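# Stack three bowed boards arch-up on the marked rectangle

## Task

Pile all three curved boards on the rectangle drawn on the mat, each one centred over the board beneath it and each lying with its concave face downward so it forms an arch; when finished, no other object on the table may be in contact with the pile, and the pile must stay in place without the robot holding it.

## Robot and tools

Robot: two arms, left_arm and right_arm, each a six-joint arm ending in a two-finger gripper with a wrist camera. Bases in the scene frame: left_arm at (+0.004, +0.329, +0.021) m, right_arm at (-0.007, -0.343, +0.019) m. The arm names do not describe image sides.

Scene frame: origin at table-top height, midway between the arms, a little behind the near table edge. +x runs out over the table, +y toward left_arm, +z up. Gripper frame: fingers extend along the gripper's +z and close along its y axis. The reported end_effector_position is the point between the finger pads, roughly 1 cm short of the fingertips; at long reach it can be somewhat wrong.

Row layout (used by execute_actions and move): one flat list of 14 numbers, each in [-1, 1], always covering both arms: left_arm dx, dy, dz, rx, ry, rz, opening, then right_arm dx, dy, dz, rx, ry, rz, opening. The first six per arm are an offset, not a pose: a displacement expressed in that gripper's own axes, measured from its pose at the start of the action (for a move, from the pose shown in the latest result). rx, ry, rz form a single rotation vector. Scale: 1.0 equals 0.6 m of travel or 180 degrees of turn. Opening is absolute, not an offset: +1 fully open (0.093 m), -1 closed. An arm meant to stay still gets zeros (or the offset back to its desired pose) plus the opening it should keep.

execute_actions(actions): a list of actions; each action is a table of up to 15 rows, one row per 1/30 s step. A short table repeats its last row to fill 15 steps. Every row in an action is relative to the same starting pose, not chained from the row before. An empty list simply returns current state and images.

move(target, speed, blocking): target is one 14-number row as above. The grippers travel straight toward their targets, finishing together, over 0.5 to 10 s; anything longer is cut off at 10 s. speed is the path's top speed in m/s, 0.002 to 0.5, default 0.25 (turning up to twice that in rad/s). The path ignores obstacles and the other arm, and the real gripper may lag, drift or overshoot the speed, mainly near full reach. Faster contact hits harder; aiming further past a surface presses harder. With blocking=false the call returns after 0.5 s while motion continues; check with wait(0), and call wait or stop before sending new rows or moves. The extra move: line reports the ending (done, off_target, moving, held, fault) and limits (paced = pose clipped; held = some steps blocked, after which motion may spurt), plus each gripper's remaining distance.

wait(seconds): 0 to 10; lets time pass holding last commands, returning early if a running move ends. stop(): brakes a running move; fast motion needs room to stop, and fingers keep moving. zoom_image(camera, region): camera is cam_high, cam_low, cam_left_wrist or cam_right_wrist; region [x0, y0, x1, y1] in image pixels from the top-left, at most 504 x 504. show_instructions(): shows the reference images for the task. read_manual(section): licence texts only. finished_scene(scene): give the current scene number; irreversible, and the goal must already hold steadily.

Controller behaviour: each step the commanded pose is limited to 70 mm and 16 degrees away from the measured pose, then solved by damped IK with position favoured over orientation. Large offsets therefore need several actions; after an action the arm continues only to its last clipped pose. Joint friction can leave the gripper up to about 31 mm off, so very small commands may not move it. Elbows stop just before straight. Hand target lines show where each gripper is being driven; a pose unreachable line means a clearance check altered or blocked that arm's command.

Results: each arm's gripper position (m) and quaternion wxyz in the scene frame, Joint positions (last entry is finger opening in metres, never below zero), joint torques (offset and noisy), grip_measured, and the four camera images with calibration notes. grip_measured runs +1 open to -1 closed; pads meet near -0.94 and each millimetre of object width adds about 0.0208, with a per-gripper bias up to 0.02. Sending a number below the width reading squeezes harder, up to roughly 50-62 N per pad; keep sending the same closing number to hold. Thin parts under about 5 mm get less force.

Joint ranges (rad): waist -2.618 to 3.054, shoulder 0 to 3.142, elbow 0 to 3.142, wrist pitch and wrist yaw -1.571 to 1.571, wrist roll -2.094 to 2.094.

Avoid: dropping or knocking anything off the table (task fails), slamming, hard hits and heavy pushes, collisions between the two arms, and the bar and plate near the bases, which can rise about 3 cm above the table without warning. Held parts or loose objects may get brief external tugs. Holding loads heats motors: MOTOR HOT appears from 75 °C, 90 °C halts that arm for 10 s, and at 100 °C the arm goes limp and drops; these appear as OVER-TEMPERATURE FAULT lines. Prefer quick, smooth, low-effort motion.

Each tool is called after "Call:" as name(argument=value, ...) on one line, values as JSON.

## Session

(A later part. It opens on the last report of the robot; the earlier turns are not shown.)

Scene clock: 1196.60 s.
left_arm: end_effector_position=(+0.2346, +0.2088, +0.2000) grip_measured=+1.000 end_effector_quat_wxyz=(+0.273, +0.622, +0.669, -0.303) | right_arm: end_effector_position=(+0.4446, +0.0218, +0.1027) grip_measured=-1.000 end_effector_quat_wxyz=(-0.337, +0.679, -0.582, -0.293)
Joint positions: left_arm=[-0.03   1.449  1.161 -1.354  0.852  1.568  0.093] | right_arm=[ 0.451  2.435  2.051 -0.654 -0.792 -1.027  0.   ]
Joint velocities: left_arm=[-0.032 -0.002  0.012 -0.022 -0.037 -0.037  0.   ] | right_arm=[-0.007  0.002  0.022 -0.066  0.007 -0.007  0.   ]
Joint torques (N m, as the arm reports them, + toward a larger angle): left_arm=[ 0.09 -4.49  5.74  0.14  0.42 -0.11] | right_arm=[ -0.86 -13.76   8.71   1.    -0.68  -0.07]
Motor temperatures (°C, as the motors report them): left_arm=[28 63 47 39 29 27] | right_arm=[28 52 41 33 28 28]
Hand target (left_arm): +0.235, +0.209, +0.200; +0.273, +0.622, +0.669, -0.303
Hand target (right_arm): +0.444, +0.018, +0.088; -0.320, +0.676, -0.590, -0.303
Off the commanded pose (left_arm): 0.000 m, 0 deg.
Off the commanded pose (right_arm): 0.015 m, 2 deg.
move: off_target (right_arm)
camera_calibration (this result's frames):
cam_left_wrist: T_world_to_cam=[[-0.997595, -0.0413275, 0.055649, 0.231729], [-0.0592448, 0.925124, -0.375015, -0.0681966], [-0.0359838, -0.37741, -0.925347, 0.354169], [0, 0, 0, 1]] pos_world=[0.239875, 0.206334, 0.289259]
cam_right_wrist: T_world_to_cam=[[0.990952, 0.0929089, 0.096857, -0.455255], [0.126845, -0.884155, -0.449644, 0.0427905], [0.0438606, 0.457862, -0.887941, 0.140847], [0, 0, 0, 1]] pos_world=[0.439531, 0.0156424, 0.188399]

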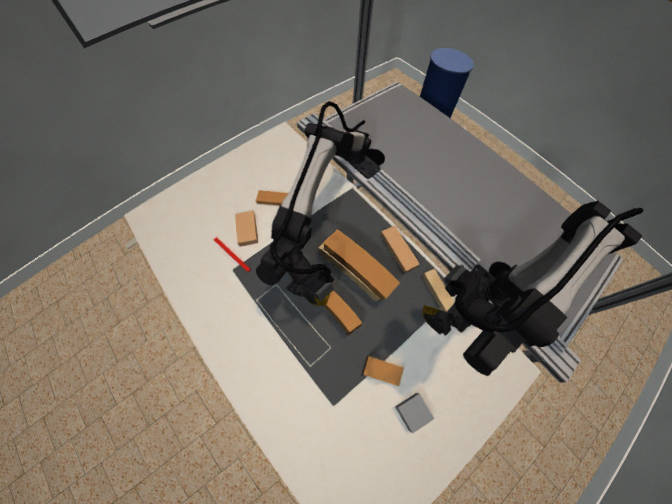

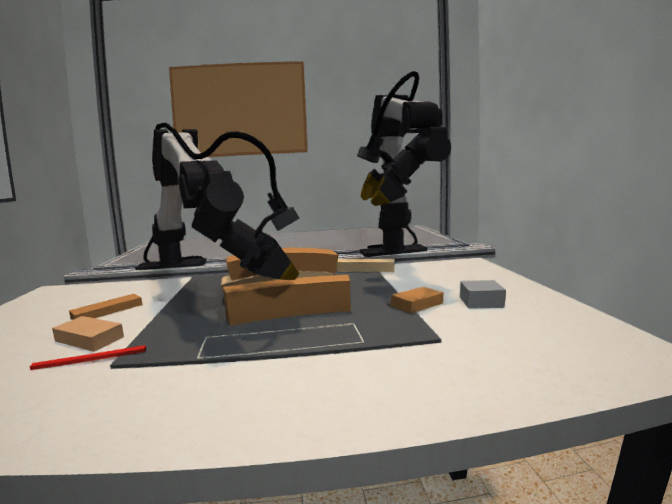

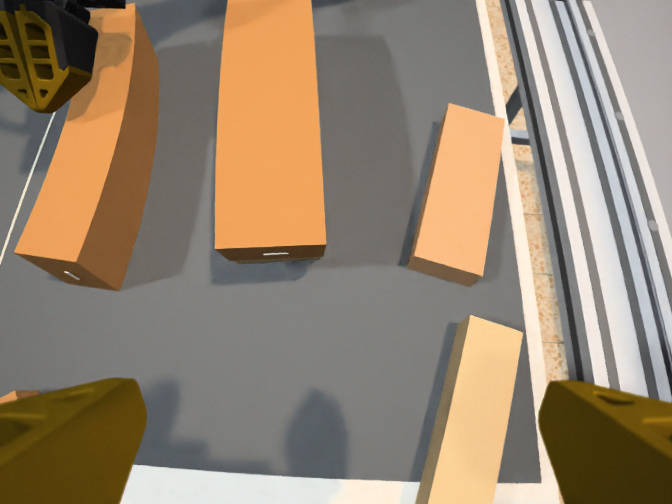

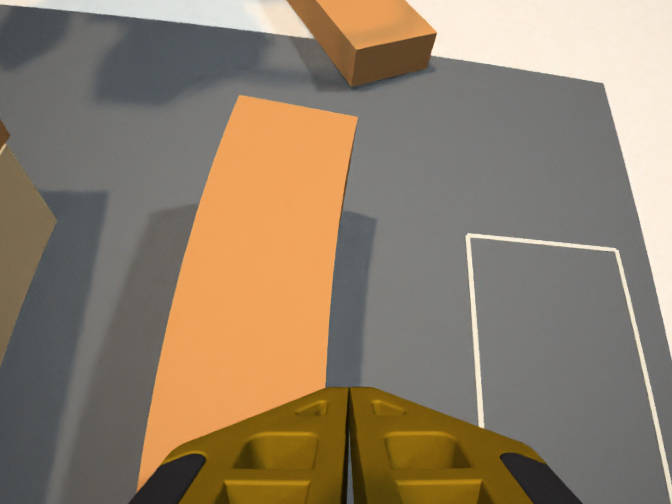

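Call:
move(target=[0,0,0,0,0,0,1,0,0.035,0,-0.018,0,0.021,1], speed=0.04)

Call:
move(target=[0,0,0,0,0,0,1,0.08,0.008,0.05,0,0,0,1], speed=0.04)

Scene clock: 1203.23 s.
left_arm: end_effector_position=(+0.2346, +0.2088, +0.2000) grip_measured=+1.000 end_effector_quat_wxyz=(+0.273, +0.622, +0.669, -0.303) | right_arm: end_effector_position=(+0.4354, +0.0193, +0.1043) grip_measured=+0.983 end_effector_quat_wxyz=(-0.324, +0.671, -0.591, -0.308)
Joint positions: left_arm=[-0.03   1.449  1.161 -1.354  0.852  1.568  0.093] | right_arm=[ 0.451  2.415  2.024 -0.674 -0.808 -1.008  0.092]
Joint velocities: left_arm=[ 0.007 -0.007  0.007  0.022 -0.051 -0.037  0.   ] | right_arm=[-0.012  0.002  0.002 -0.007  0.037 -0.037  0.   ]
Joint torques (N m, as the arm reports them, + toward a larger angle): left_arm=[ 0.05 -4.44  5.92  0.17  0.35 -0.06] | right_arm=[  0.52 -16.88   5.77   0.96  -0.61   0.1 ]
Motor temperatures (°C, as the motors report them): left_arm=[28 61 47 38 29 27] | right_arm=[28 55 42 34 28 28]
Hand target (left_arm): +0.235, +0.209, +0.200; +0.273, +0.622, +0.669, -0.303
Hand target (right_arm): +0.424, +0.020, +0.100; -0.307, +0.669, -0.596, -0.320
Off the commanded pose (left_arm): 0.000 m, 0 deg.
Off the commanded pose (right_arm): 0.012 m, 2 deg.
move: off_target (right_arm)
camera_calibration (this result's frames):
cam_left_wrist: T_world_to_cam=[[-0.997595, -0.0413275, 0.055649, 0.231729], [-0.0592448, 0.925124, -0.375015, -0.0681966], [-0.0359838, -0.37741, -0.925347, 0.354169], [0, 0, 0, 1]] pos_world=[0.239875, 0.206334, 0.289259]
cam_right_wrist: T_world_to_cam=[[0.994673, 0.0895316, 0.0510811, -0.44287], [0.102983, -0.88453, -0.454975, 0.0533709], [0.00444807, 0.457812, -0.889038, 0.16105], [0, 0, 0, 1]] pos_world=[0.434299, 0.0131286, 0.190084]

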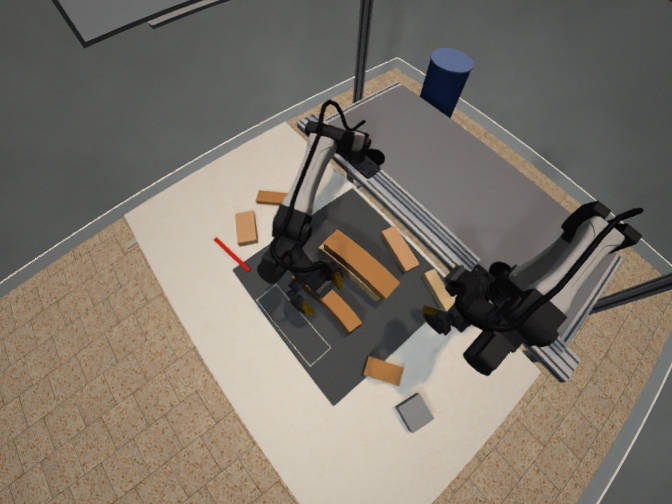

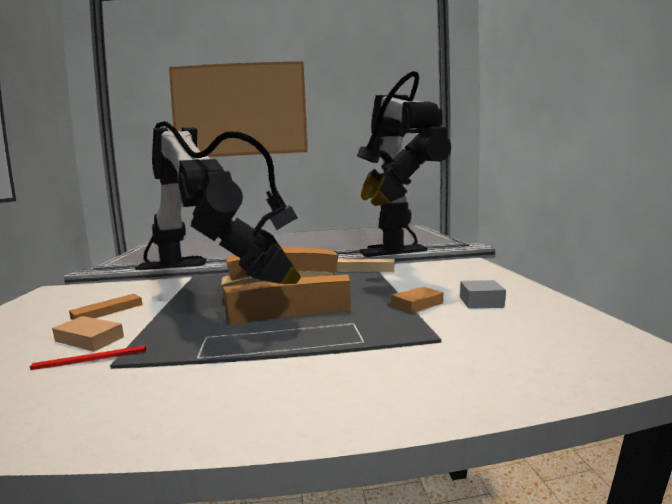

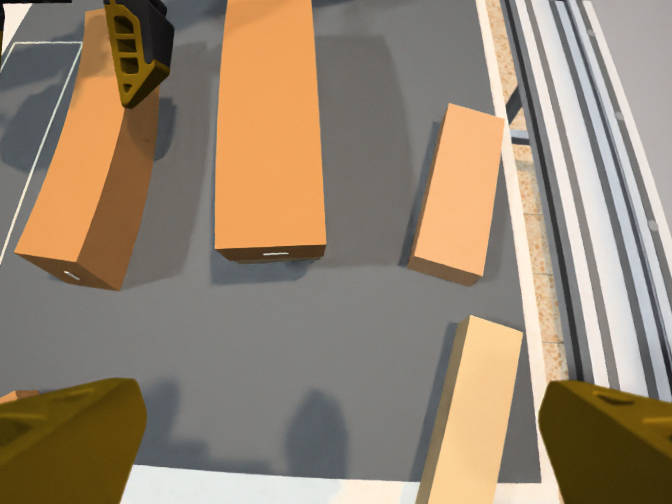

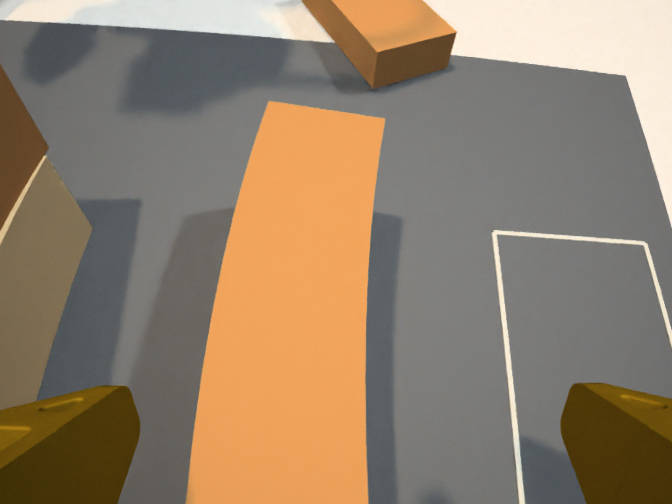

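Scene clock: 1205.07 s.
left_arm: end_effector_position=(+0.2346, +0.2088, +0.2000) grip_measured=+1.000 end_effector_quat_wxyz=(+0.273, +0.622, +0.669, -0.303) | right_arm: end_effector_position=(+0.4369, +0.0202, +0.0691) grip_measured=+0.983 end_effector_quat_wxyz=(-0.337, +0.675, -0.582, -0.302)
Joint positions: left_arm=[-0.03   1.449  1.161 -1.354  0.852  1.568  0.093] | right_arm=[ 0.451  2.438  1.911 -0.508 -0.808 -1.014  0.092]
Joint velocities: left_arm=[-0.017  0.022  0.012 -0.051  0.022 -0.051  0.   ] | right_arm=[ 0.002 -0.002 -0.017 -0.007 -0.022 -0.007  0.   ]
Joint torques (N m, as the arm reports them, + toward a larger angle): left_arm=[-0.03 -4.62  5.78  0.16  0.43 -0.05] | right_arm=[ -0.86 -13.69   5.68   1.28  -0.63  -0.05]
Motor temperatures (°C, as the motors report them): left_arm=[28 61 47 38 29 27] | right_arm=[28 56 41 34 28 28]
Hand target (left_arm): +0.235, +0.209, +0.200; +0.273, +0.622, +0.669, -0.303
Hand target (right_arm): +0.435, +0.014, +0.048; -0.324, +0.671, -0.591, -0.308
Off the commanded pose (left_arm): 0.000 m, 0 deg.
Off the commanded pose (right_arm): 0.022 m, 2 deg.
move: off_target (right_arm)
camera_calibration (this result's frames):
cam_left_wrist: T_world_to_cam=[[-0.997595, -0.0413275, 0.055649, 0.231729], [-0.0592448, 0.925124, -0.375015, -0.0681966], [-0.0359838, -0.37741, -0.925347, 0.354169], [0, 0, 0, 1]] pos_world=[0.239875, 0.206334, 0.289259]
cam_right_wrist: T_world_to_cam=[[0.992112, 0.0922311, 0.0848951, -0.443929], [0.121273, -0.877599, -0.463802, 0.0305516], [0.0317269, 0.470439, -0.881862, 0.116627], [0, 0, 0, 1]] pos_world=[0.433022, 0.0128901, 0.154706]

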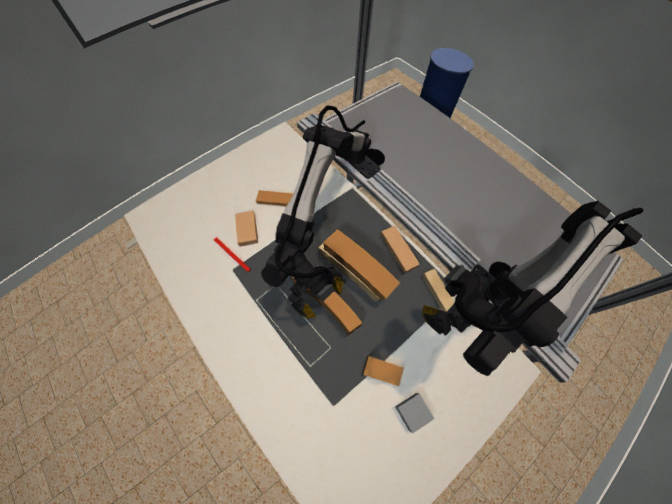

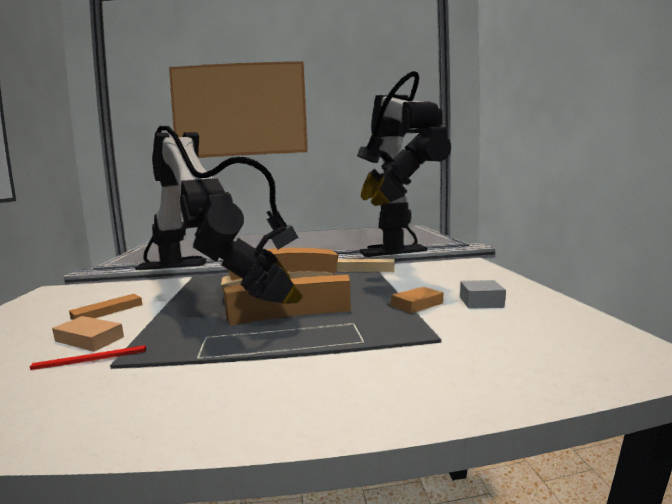

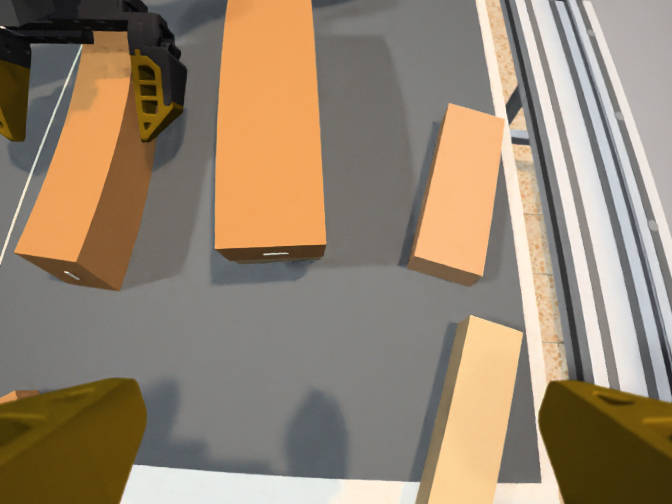

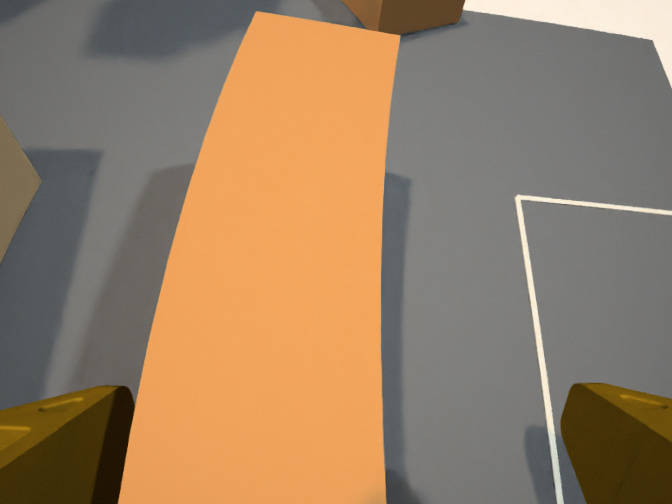

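Call:
move(target=[0,0,0,0,0,0,1,0.035,-0.08,0.025,0,0,0,1], speed=0.025)

Scene clock: 1210.70 s.
left_arm: end_effector_position=(+0.2346, +0.2088, +0.2000) grip_measured=+1.000 end_effector_quat_wxyz=(+0.273, +0.622, +0.669, -0.303) | right_arm: end_effector_position=(+0.4706, +0.0294, +0.0952) grip_measured=+0.983 end_effector_quat_wxyz=(-0.352, +0.669, -0.562, -0.336)
Joint positions: left_arm=[-0.03   1.449  1.161 -1.354  0.852  1.568  0.093] | right_arm=[ 0.421  2.619  2.311 -0.729 -0.907 -1.039  0.092]
Joint velocities: left_arm=[-0.002  0.007 -0.007 -0.007 -0.022 -0.022  0.   ] | right_arm=[-0.002 -0.002  0.012 -0.095  0.022  0.051 -0.001]
Joint torques (N m, as the arm reports them, + toward a larger angle): left_arm=[-0.09 -4.63  5.95  0.14  0.46 -0.08] | right_arm=[ -0.58 -11.79   7.72   1.42   0.37  -0.21]
Motor temperatures (°C, as the motors report them): left_arm=[28 60 47 38 29 27] | right_arm=[28 57 42 34 28 28]
Hand target (left_arm): +0.235, +0.209, +0.200; +0.273, +0.622, +0.669, -0.303
Hand target (right_arm): +0.482, +0.021, +0.050; -0.337, +0.676, -0.582, -0.302
Off the commanded pose (left_arm): 0.000 m, 0 deg.
Off the commanded pose (right_arm): 0.050 m, 5 deg.
move: off_target (right_arm)
camera_calibration (this result's frames):
cam_left_wrist: T_world_to_cam=[[-0.997595, -0.0413275, 0.055649, 0.231729], [-0.0592448, 0.925124, -0.375015, -0.0681966], [-0.0359838, -0.37741, -0.925347, 0.354169], [0, 0, 0, 1]] pos_world=[0.239875, 0.206334, 0.289259]
cam_right_wrist: T_world_to_cam=[[0.989981, 0.119823, 0.0747007, -0.479223], [0.141195, -0.835046, -0.531753, 0.0424543], [-0.00133764, 0.536973, -0.843598, 0.144232], [0, 0, 0, 1]] pos_world=[0.468621, 0.0154242, 0.180048]

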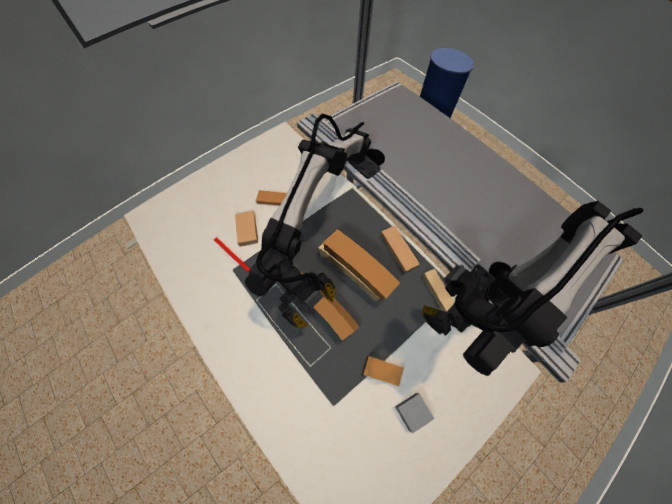

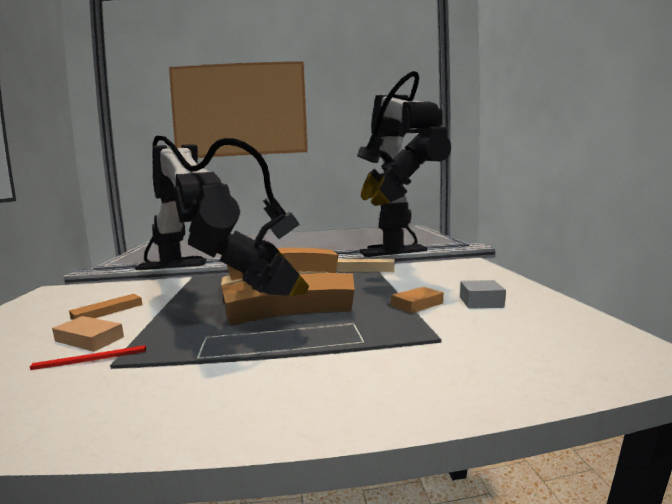

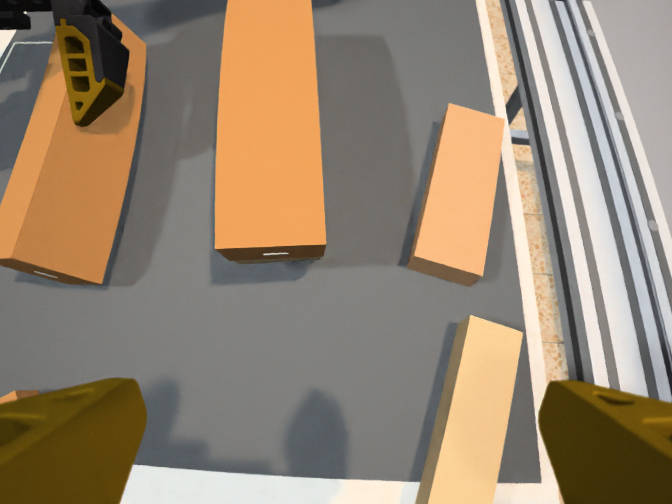

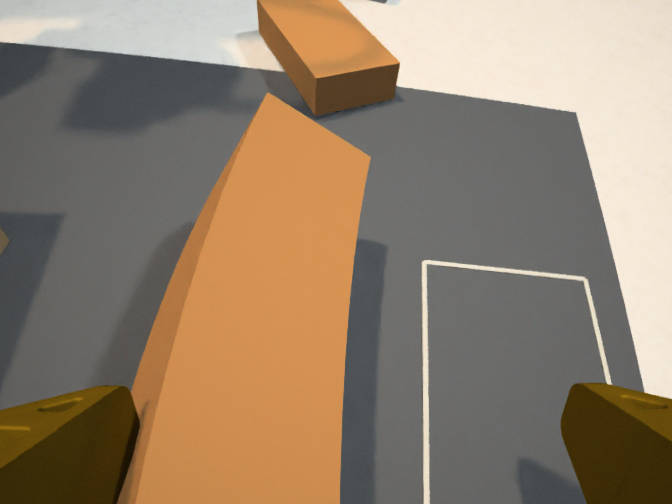

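Tilting. Continue.

Call:
move(target=[0,0,0,0,0,0,1,0.03,-0.06,0.02,0,0,0,1], speed=0.025)

Scene clock: 1213.83 s.
left_arm: end_effector_position=(+0.2346, +0.2088, +0.2000) grip_measured=+1.000 end_effector_quat_wxyz=(+0.273, +0.622, +0.669, -0.303) | right_arm: end_effector_position=(+0.5051, +0.0403, +0.0952) grip_measured=+0.983 end_effector_quat_wxyz=(-0.382, +0.668, -0.548, -0.328)
Joint positions: left_arm=[-0.03   1.449  1.161 -1.354  0.852  1.568  0.093] | right_arm=[ 0.411  2.913  2.859 -0.909 -0.919 -1.028  0.092]
Joint velocities: left_arm=[-0.012  0.017  0.007 -0.081  0.051 -0.022  0.   ] | right_arm=[-0.002 -0.012  0.037  0.007  0.051 -0.066 -0.   ]
Joint torques (N m, as the arm reports them, + toward a larger angle): left_arm=[-0.11 -4.43  5.73  0.15  0.41 -0.09] | right_arm=[ -0.82 -16.03   8.71   1.13  -0.46   0.09]
Motor temperatures (°C, as the motors report them): left_arm=[28 59 47 38 29 27] | right_arm=[28 58 42 35 28 28]
Hand target (left_arm): +0.235, +0.209, +0.200; +0.273, +0.622, +0.669, -0.303
Hand target (right_arm): +0.507, +0.034, +0.077; -0.367, +0.661, -0.565, -0.330
Off the commanded pose (left_arm): 0.000 m, 0 deg.
Off the commanded pose (right_arm): 0.019 m, 4 deg.
elbow stopped short (right arm): the move would have taken joint 3 (elbow) straighter than the controller allows; a more bent joint 3 avoids this.
move: off_target (right_arm)
camera_calibration (this result's frames):
cam_left_wrist: T_world_to_cam=[[-0.997595, -0.0413275, 0.055649, 0.231729], [-0.0592448, 0.925124, -0.375015, -0.0681966], [-0.0359838, -0.37741, -0.925347, 0.354169], [0, 0, 0, 1]] pos_world=[0.239875, 0.206334, 0.289259]
cam_right_wrist: T_world_to_cam=[[0.985546, 0.107042, 0.131302, -0.517332], [0.162651, -0.81459, -0.556765, 0.0373813], [0.0473599, 0.570074, -0.820227, 0.110294], [0, 0, 0, 1]] pos_world=[0.498551, 0.0229514, 0.179205]

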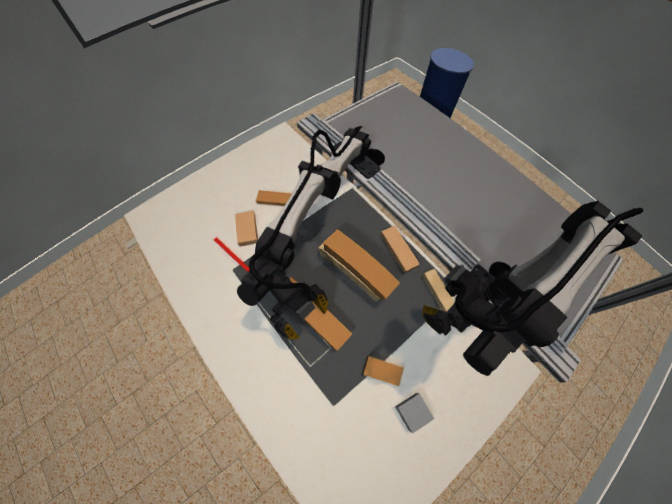

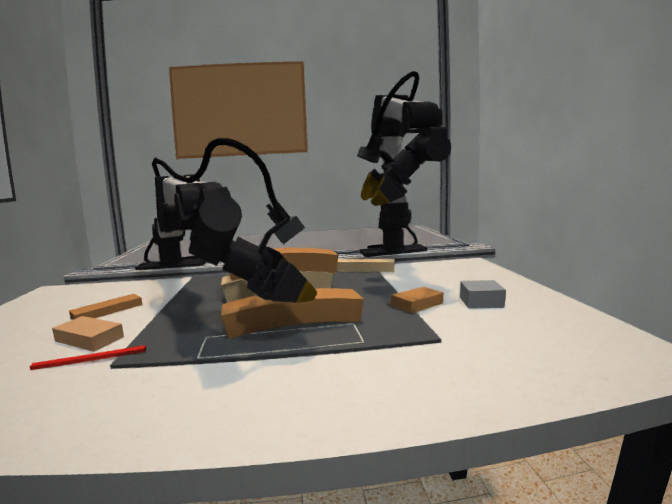

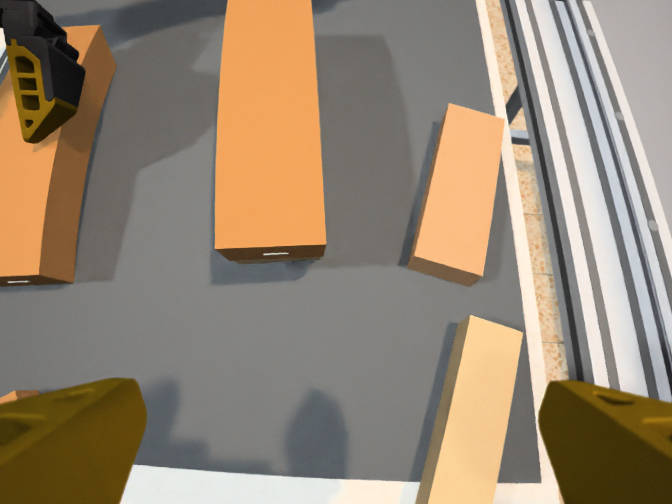

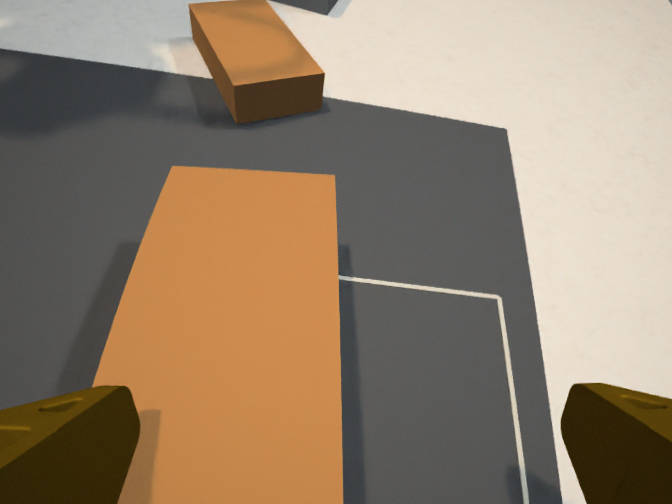

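Call:
move(target=[0,0,0,0,0,0,1,0.008,0.44,-0.40,0,0,0,1], speed=0.15)

Call:
move(target=[-0.069,0.40,0.262,-0.02,0,0.02,1,0,0,0,0,0,0,1], speed=0.15)

Scene clock: 1223.53 s.
left_arm: end_effector_position=(+0.2346, +0.2088, +0.2000) grip_measured=+1.000 end_effector_quat_wxyz=(+0.273, +0.622, +0.669, -0.303) | right_arm: end_effector_position=(+0.2587, -0.1974, +0.1719) grip_measured=+0.983 end_effector_quat_wxyz=(-0.383, +0.675, -0.545, -0.317)
Joint positions: left_arm=[-0.03   1.449  1.161 -1.354  0.852  1.568  0.093] | right_arm=[-0.017  1.587  1.087 -1.083 -1.036 -1.787  0.092]
Joint velocities: left_arm=[ 0.012  0.002 -0.012  0.007 -0.037 -0.051  0.   ] | right_arm=[ 0.007 -0.007 -0.012 -0.007  0.022  0.081 -0.   ]
Joint torques (N m, as the arm reports them, + toward a larger angle): left_arm=[-0.16 -4.71  5.62  0.16  0.43 -0.06] | right_arm=[-1.07 -7.47  5.48  0.11 -0.74 -0.04]
Motor temperatures (°C, as the motors report them): left_arm=[28 57 47 38 29 27] | right_arm=[28 61 42 34 28 28]
Hand target (left_arm): +0.235, +0.209, +0.200; +0.273, +0.622, +0.669, -0.303
Hand target (right_arm): +0.254, -0.200, +0.170; -0.380, +0.669, -0.550, -0.324
Off the commanded pose (left_arm): 0.000 m, 0 deg.
Off the commanded pose (right_arm): 0.008 m, 1 deg.
move: done
camera_calibration (this result's frames):
cam_left_wrist: T_world_to_cam=[[-0.997595, -0.0413275, 0.055649, 0.231729], [-0.0592448, 0.925124, -0.375015, -0.0681966], [-0.0359838, -0.37741, -0.925347, 0.354169], [0, 0, 0, 1]] pos_world=[0.239875, 0.206334, 0.289259]
cam_right_wrist: T_world_to_cam=[[0.982058, 0.1118, 0.151867, -0.260805], [0.177367, -0.82115, -0.542451, -0.0810144], [0.0640599, 0.559654, -0.826247, 0.315029], [0, 0, 0, 1]] pos_world=[0.250314, -0.213674, 0.255953]

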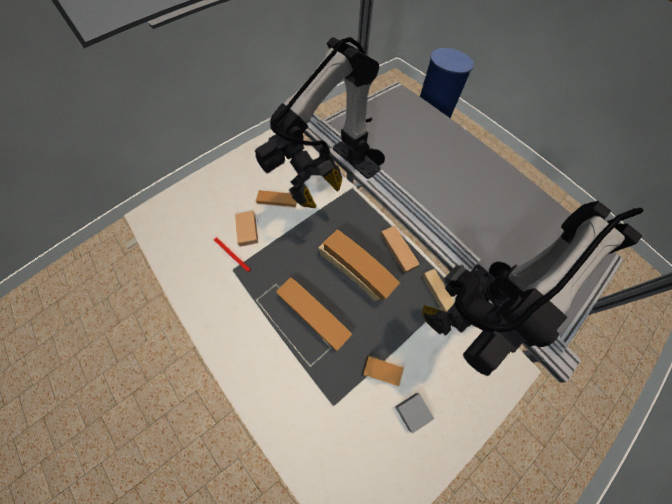

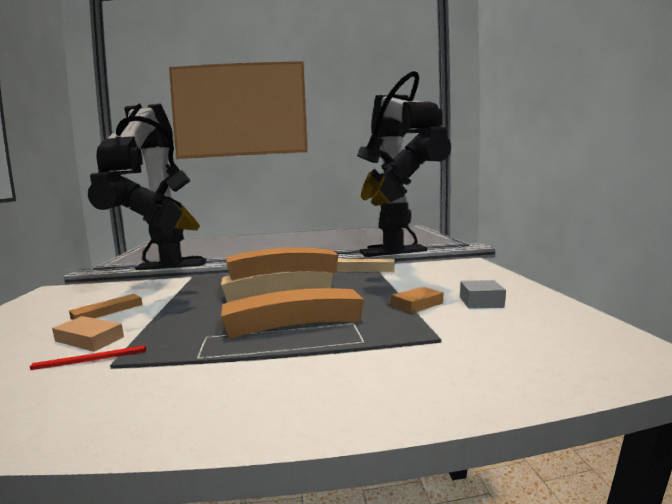

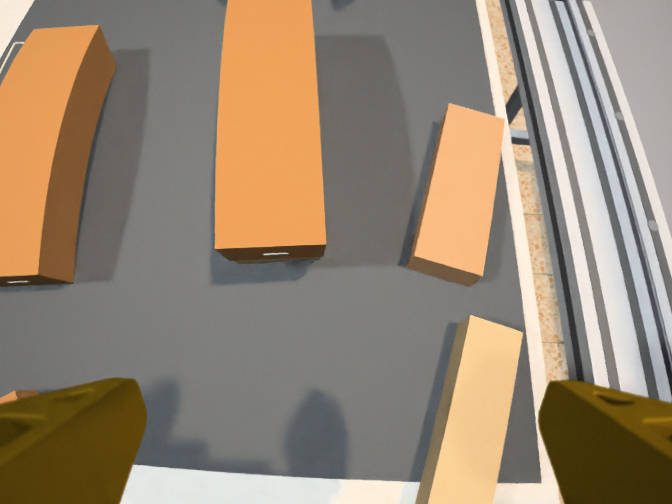

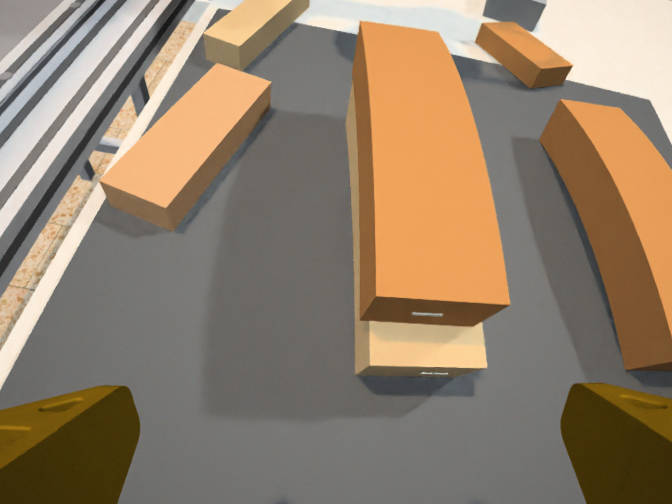

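Scene clock: 1226.00 s.
left_arm: end_effector_position=(+0.4737, +0.0798, +0.1060) grip_measured=+1.000 end_effector_quat_wxyz=(+0.298, +0.632, +0.661, -0.275) | right_arm: end_effector_position=(+0.2587, -0.1974, +0.1719) grip_measured=+0.983 end_effector_quat_wxyz=(-0.383, +0.675, -0.545, -0.317)
Joint positions: left_arm=[-0.328  2.345  1.963 -0.852  0.795  1.123  0.093] | right_arm=[-0.017  1.587  1.087 -1.083 -1.036 -1.787  0.092]
Joint velocities: left_arm=[-0.017 -0.007 -0.002 -0.081 -0.081  0.037  0.   ] | right_arm=[-0.007 -0.002 -0.002 -0.022 -0.022 -0.037  0.   ]
Joint torques (N m, as the arm reports them, + toward a larger angle): left_arm=[ -0.31 -11.86   8.28   0.74   0.35  -0.13] | right_arm=[-0.25 -7.13  6.53  0.24 -0.74  0.01]
Motor temperatures (°C, as the motors report them): left_arm=[28 57 47 38 29 27] | right_arm=[28 61 42 34 28 28]
Hand target (left_arm): +0.476, +0.076, +0.111; +0.301, +0.634, +0.659, -0.271
Hand target (right_arm): +0.259, -0.197, +0.172; -0.383, +0.675, -0.545, -0.317
Off the commanded pose (left_arm): 0.007 m, 1 deg.
Off the commanded pose (right_arm): 0.000 m, 0 deg.
move: done
camera_calibration (this result's frames):
cam_left_wrist: T_world_to_cam=[[-0.998539, -0.048863, -0.0230531, 0.47952], [-0.036761, 0.927151, -0.37288, 0.0189668], [0.0395937, -0.371487, -0.927593, 0.191165], [0, 0, 0, 1]] pos_world=[0.471948, 0.076861, 0.19545]
cam_right_wrist: T_world_to_cam=[[0.982058, 0.1118, 0.151867, -0.260805], [0.177367, -0.82115, -0.542451, -0.0810144], [0.0640599, 0.559654, -0.826247, 0.315029], [0, 0, 0, 1]] pos_world=[0.250314, -0.213674, 0.255953]

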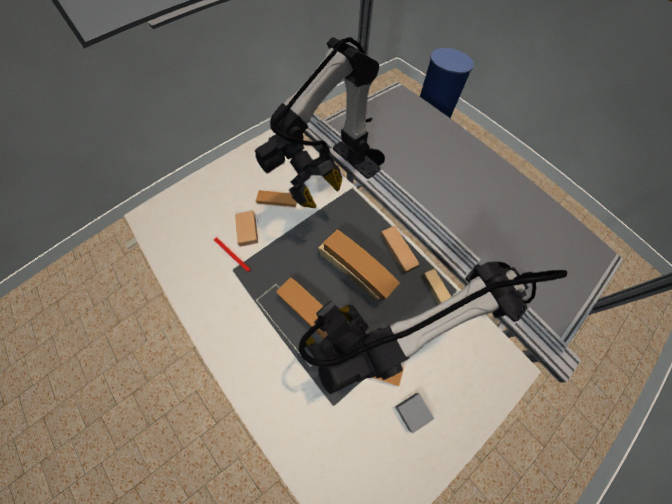

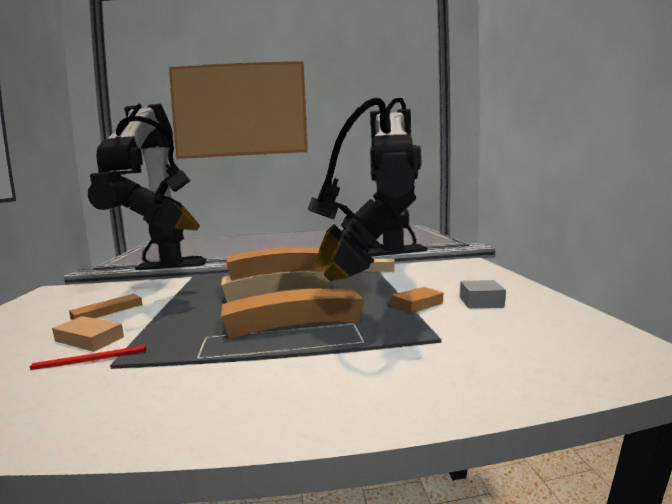

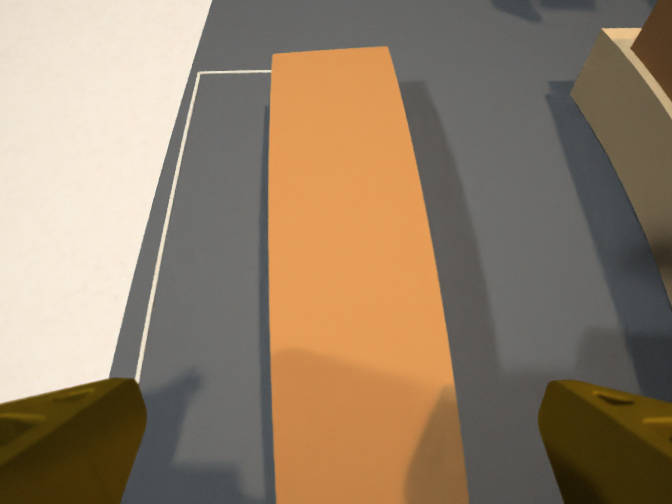

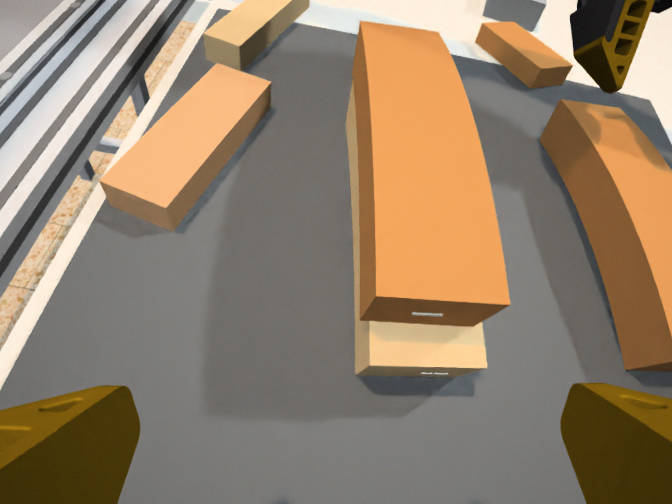

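Call:
move(target=[0.073,-0.017,0.143,-0.016,0,-0.015,1,0,0,0,0,0,0,1], speed=0.05)

Scene clock: 1232.80 s.
left_arm: end_effector_position=(+0.4721, +0.0492, +0.0311) grip_measured=+1.000 end_effector_quat_wxyz=(+0.314, +0.606, +0.681, -0.264) | right_arm: end_effector_position=(+0.2587, -0.1974, +0.1719) grip_measured=+0.983 end_effector_quat_wxyz=(-0.383, +0.675, -0.545, -0.317)
Joint positions: left_arm=[-0.398  2.392  1.715 -0.415  0.745  0.934  0.093] | right_arm=[-0.017  1.587  1.087 -1.083 -1.036 -1.787  0.092]
Joint velocities: left_arm=[-0.002  0.007 -0.002 -0.037 -0.051 -0.066  0.   ] | right_arm=[ 0.007  0.002 -0.002 -0.037  0.007  0.037  0.001]
Joint torques (N m, as the arm reports them, + toward a larger angle): left_arm=[ -0.9  -11.09   4.36   1.23   0.25  -0.07] | right_arm=[-0.17 -7.1   6.49  0.19 -0.7   0.01]
Motor temperatures (°C, as the motors report them): left_arm=[28 60 47 38 29 27] | right_arm=[28 59 42 34 28 28]
Hand target (left_arm): +0.466, +0.046, +0.017; +0.307, +0.608, +0.682, -0.265
Hand target (right_arm): +0.259, -0.197, +0.172; -0.383, +0.675, -0.545, -0.317
Off the commanded pose (left_arm): 0.017 m, 1 deg.
Off the commanded pose (right_arm): 0.000 m, 0 deg.
move: off_target (left_arm)
camera_calibration (this result's frames):
cam_left_wrist: T_world_to_cam=[[-0.991973, -0.122565, -0.0311088, 0.475514], [-0.101381, 0.917897, -0.383651, 0.0506624], [0.0755769, -0.377417, -0.922954, 0.0934402], [0, 0, 0, 1]] pos_world=[0.469772, 0.0470446, 0.12047]
cam_right_wrist: T_world_to_cam=[[0.982058, 0.1118, 0.151867, -0.260805], [0.177367, -0.82115, -0.542451, -0.0810144], [0.0640599, 0.559654, -0.826247, 0.315029], [0, 0, 0, 1]] pos_world=[0.250314, -0.213674, 0.255953]

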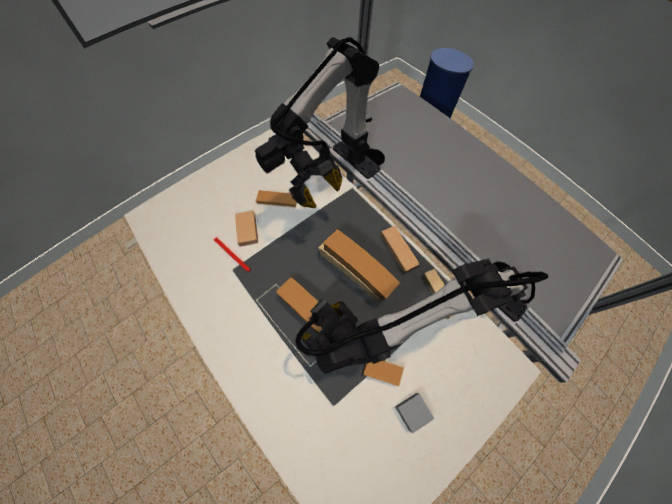

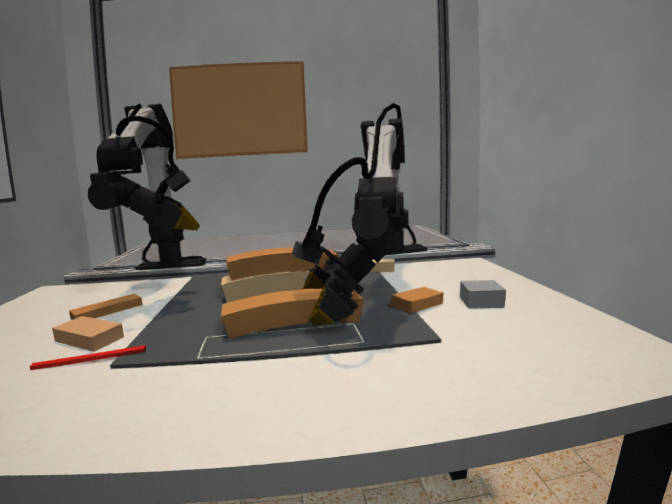

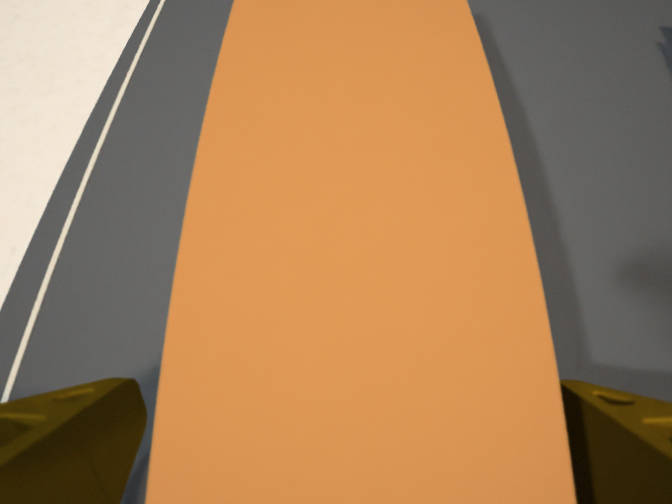

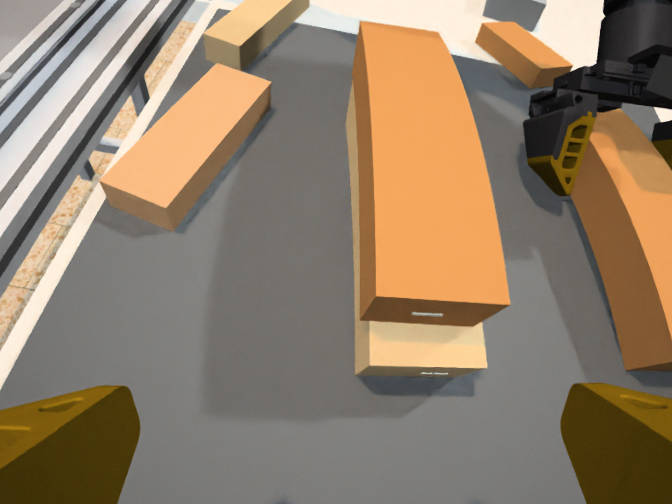

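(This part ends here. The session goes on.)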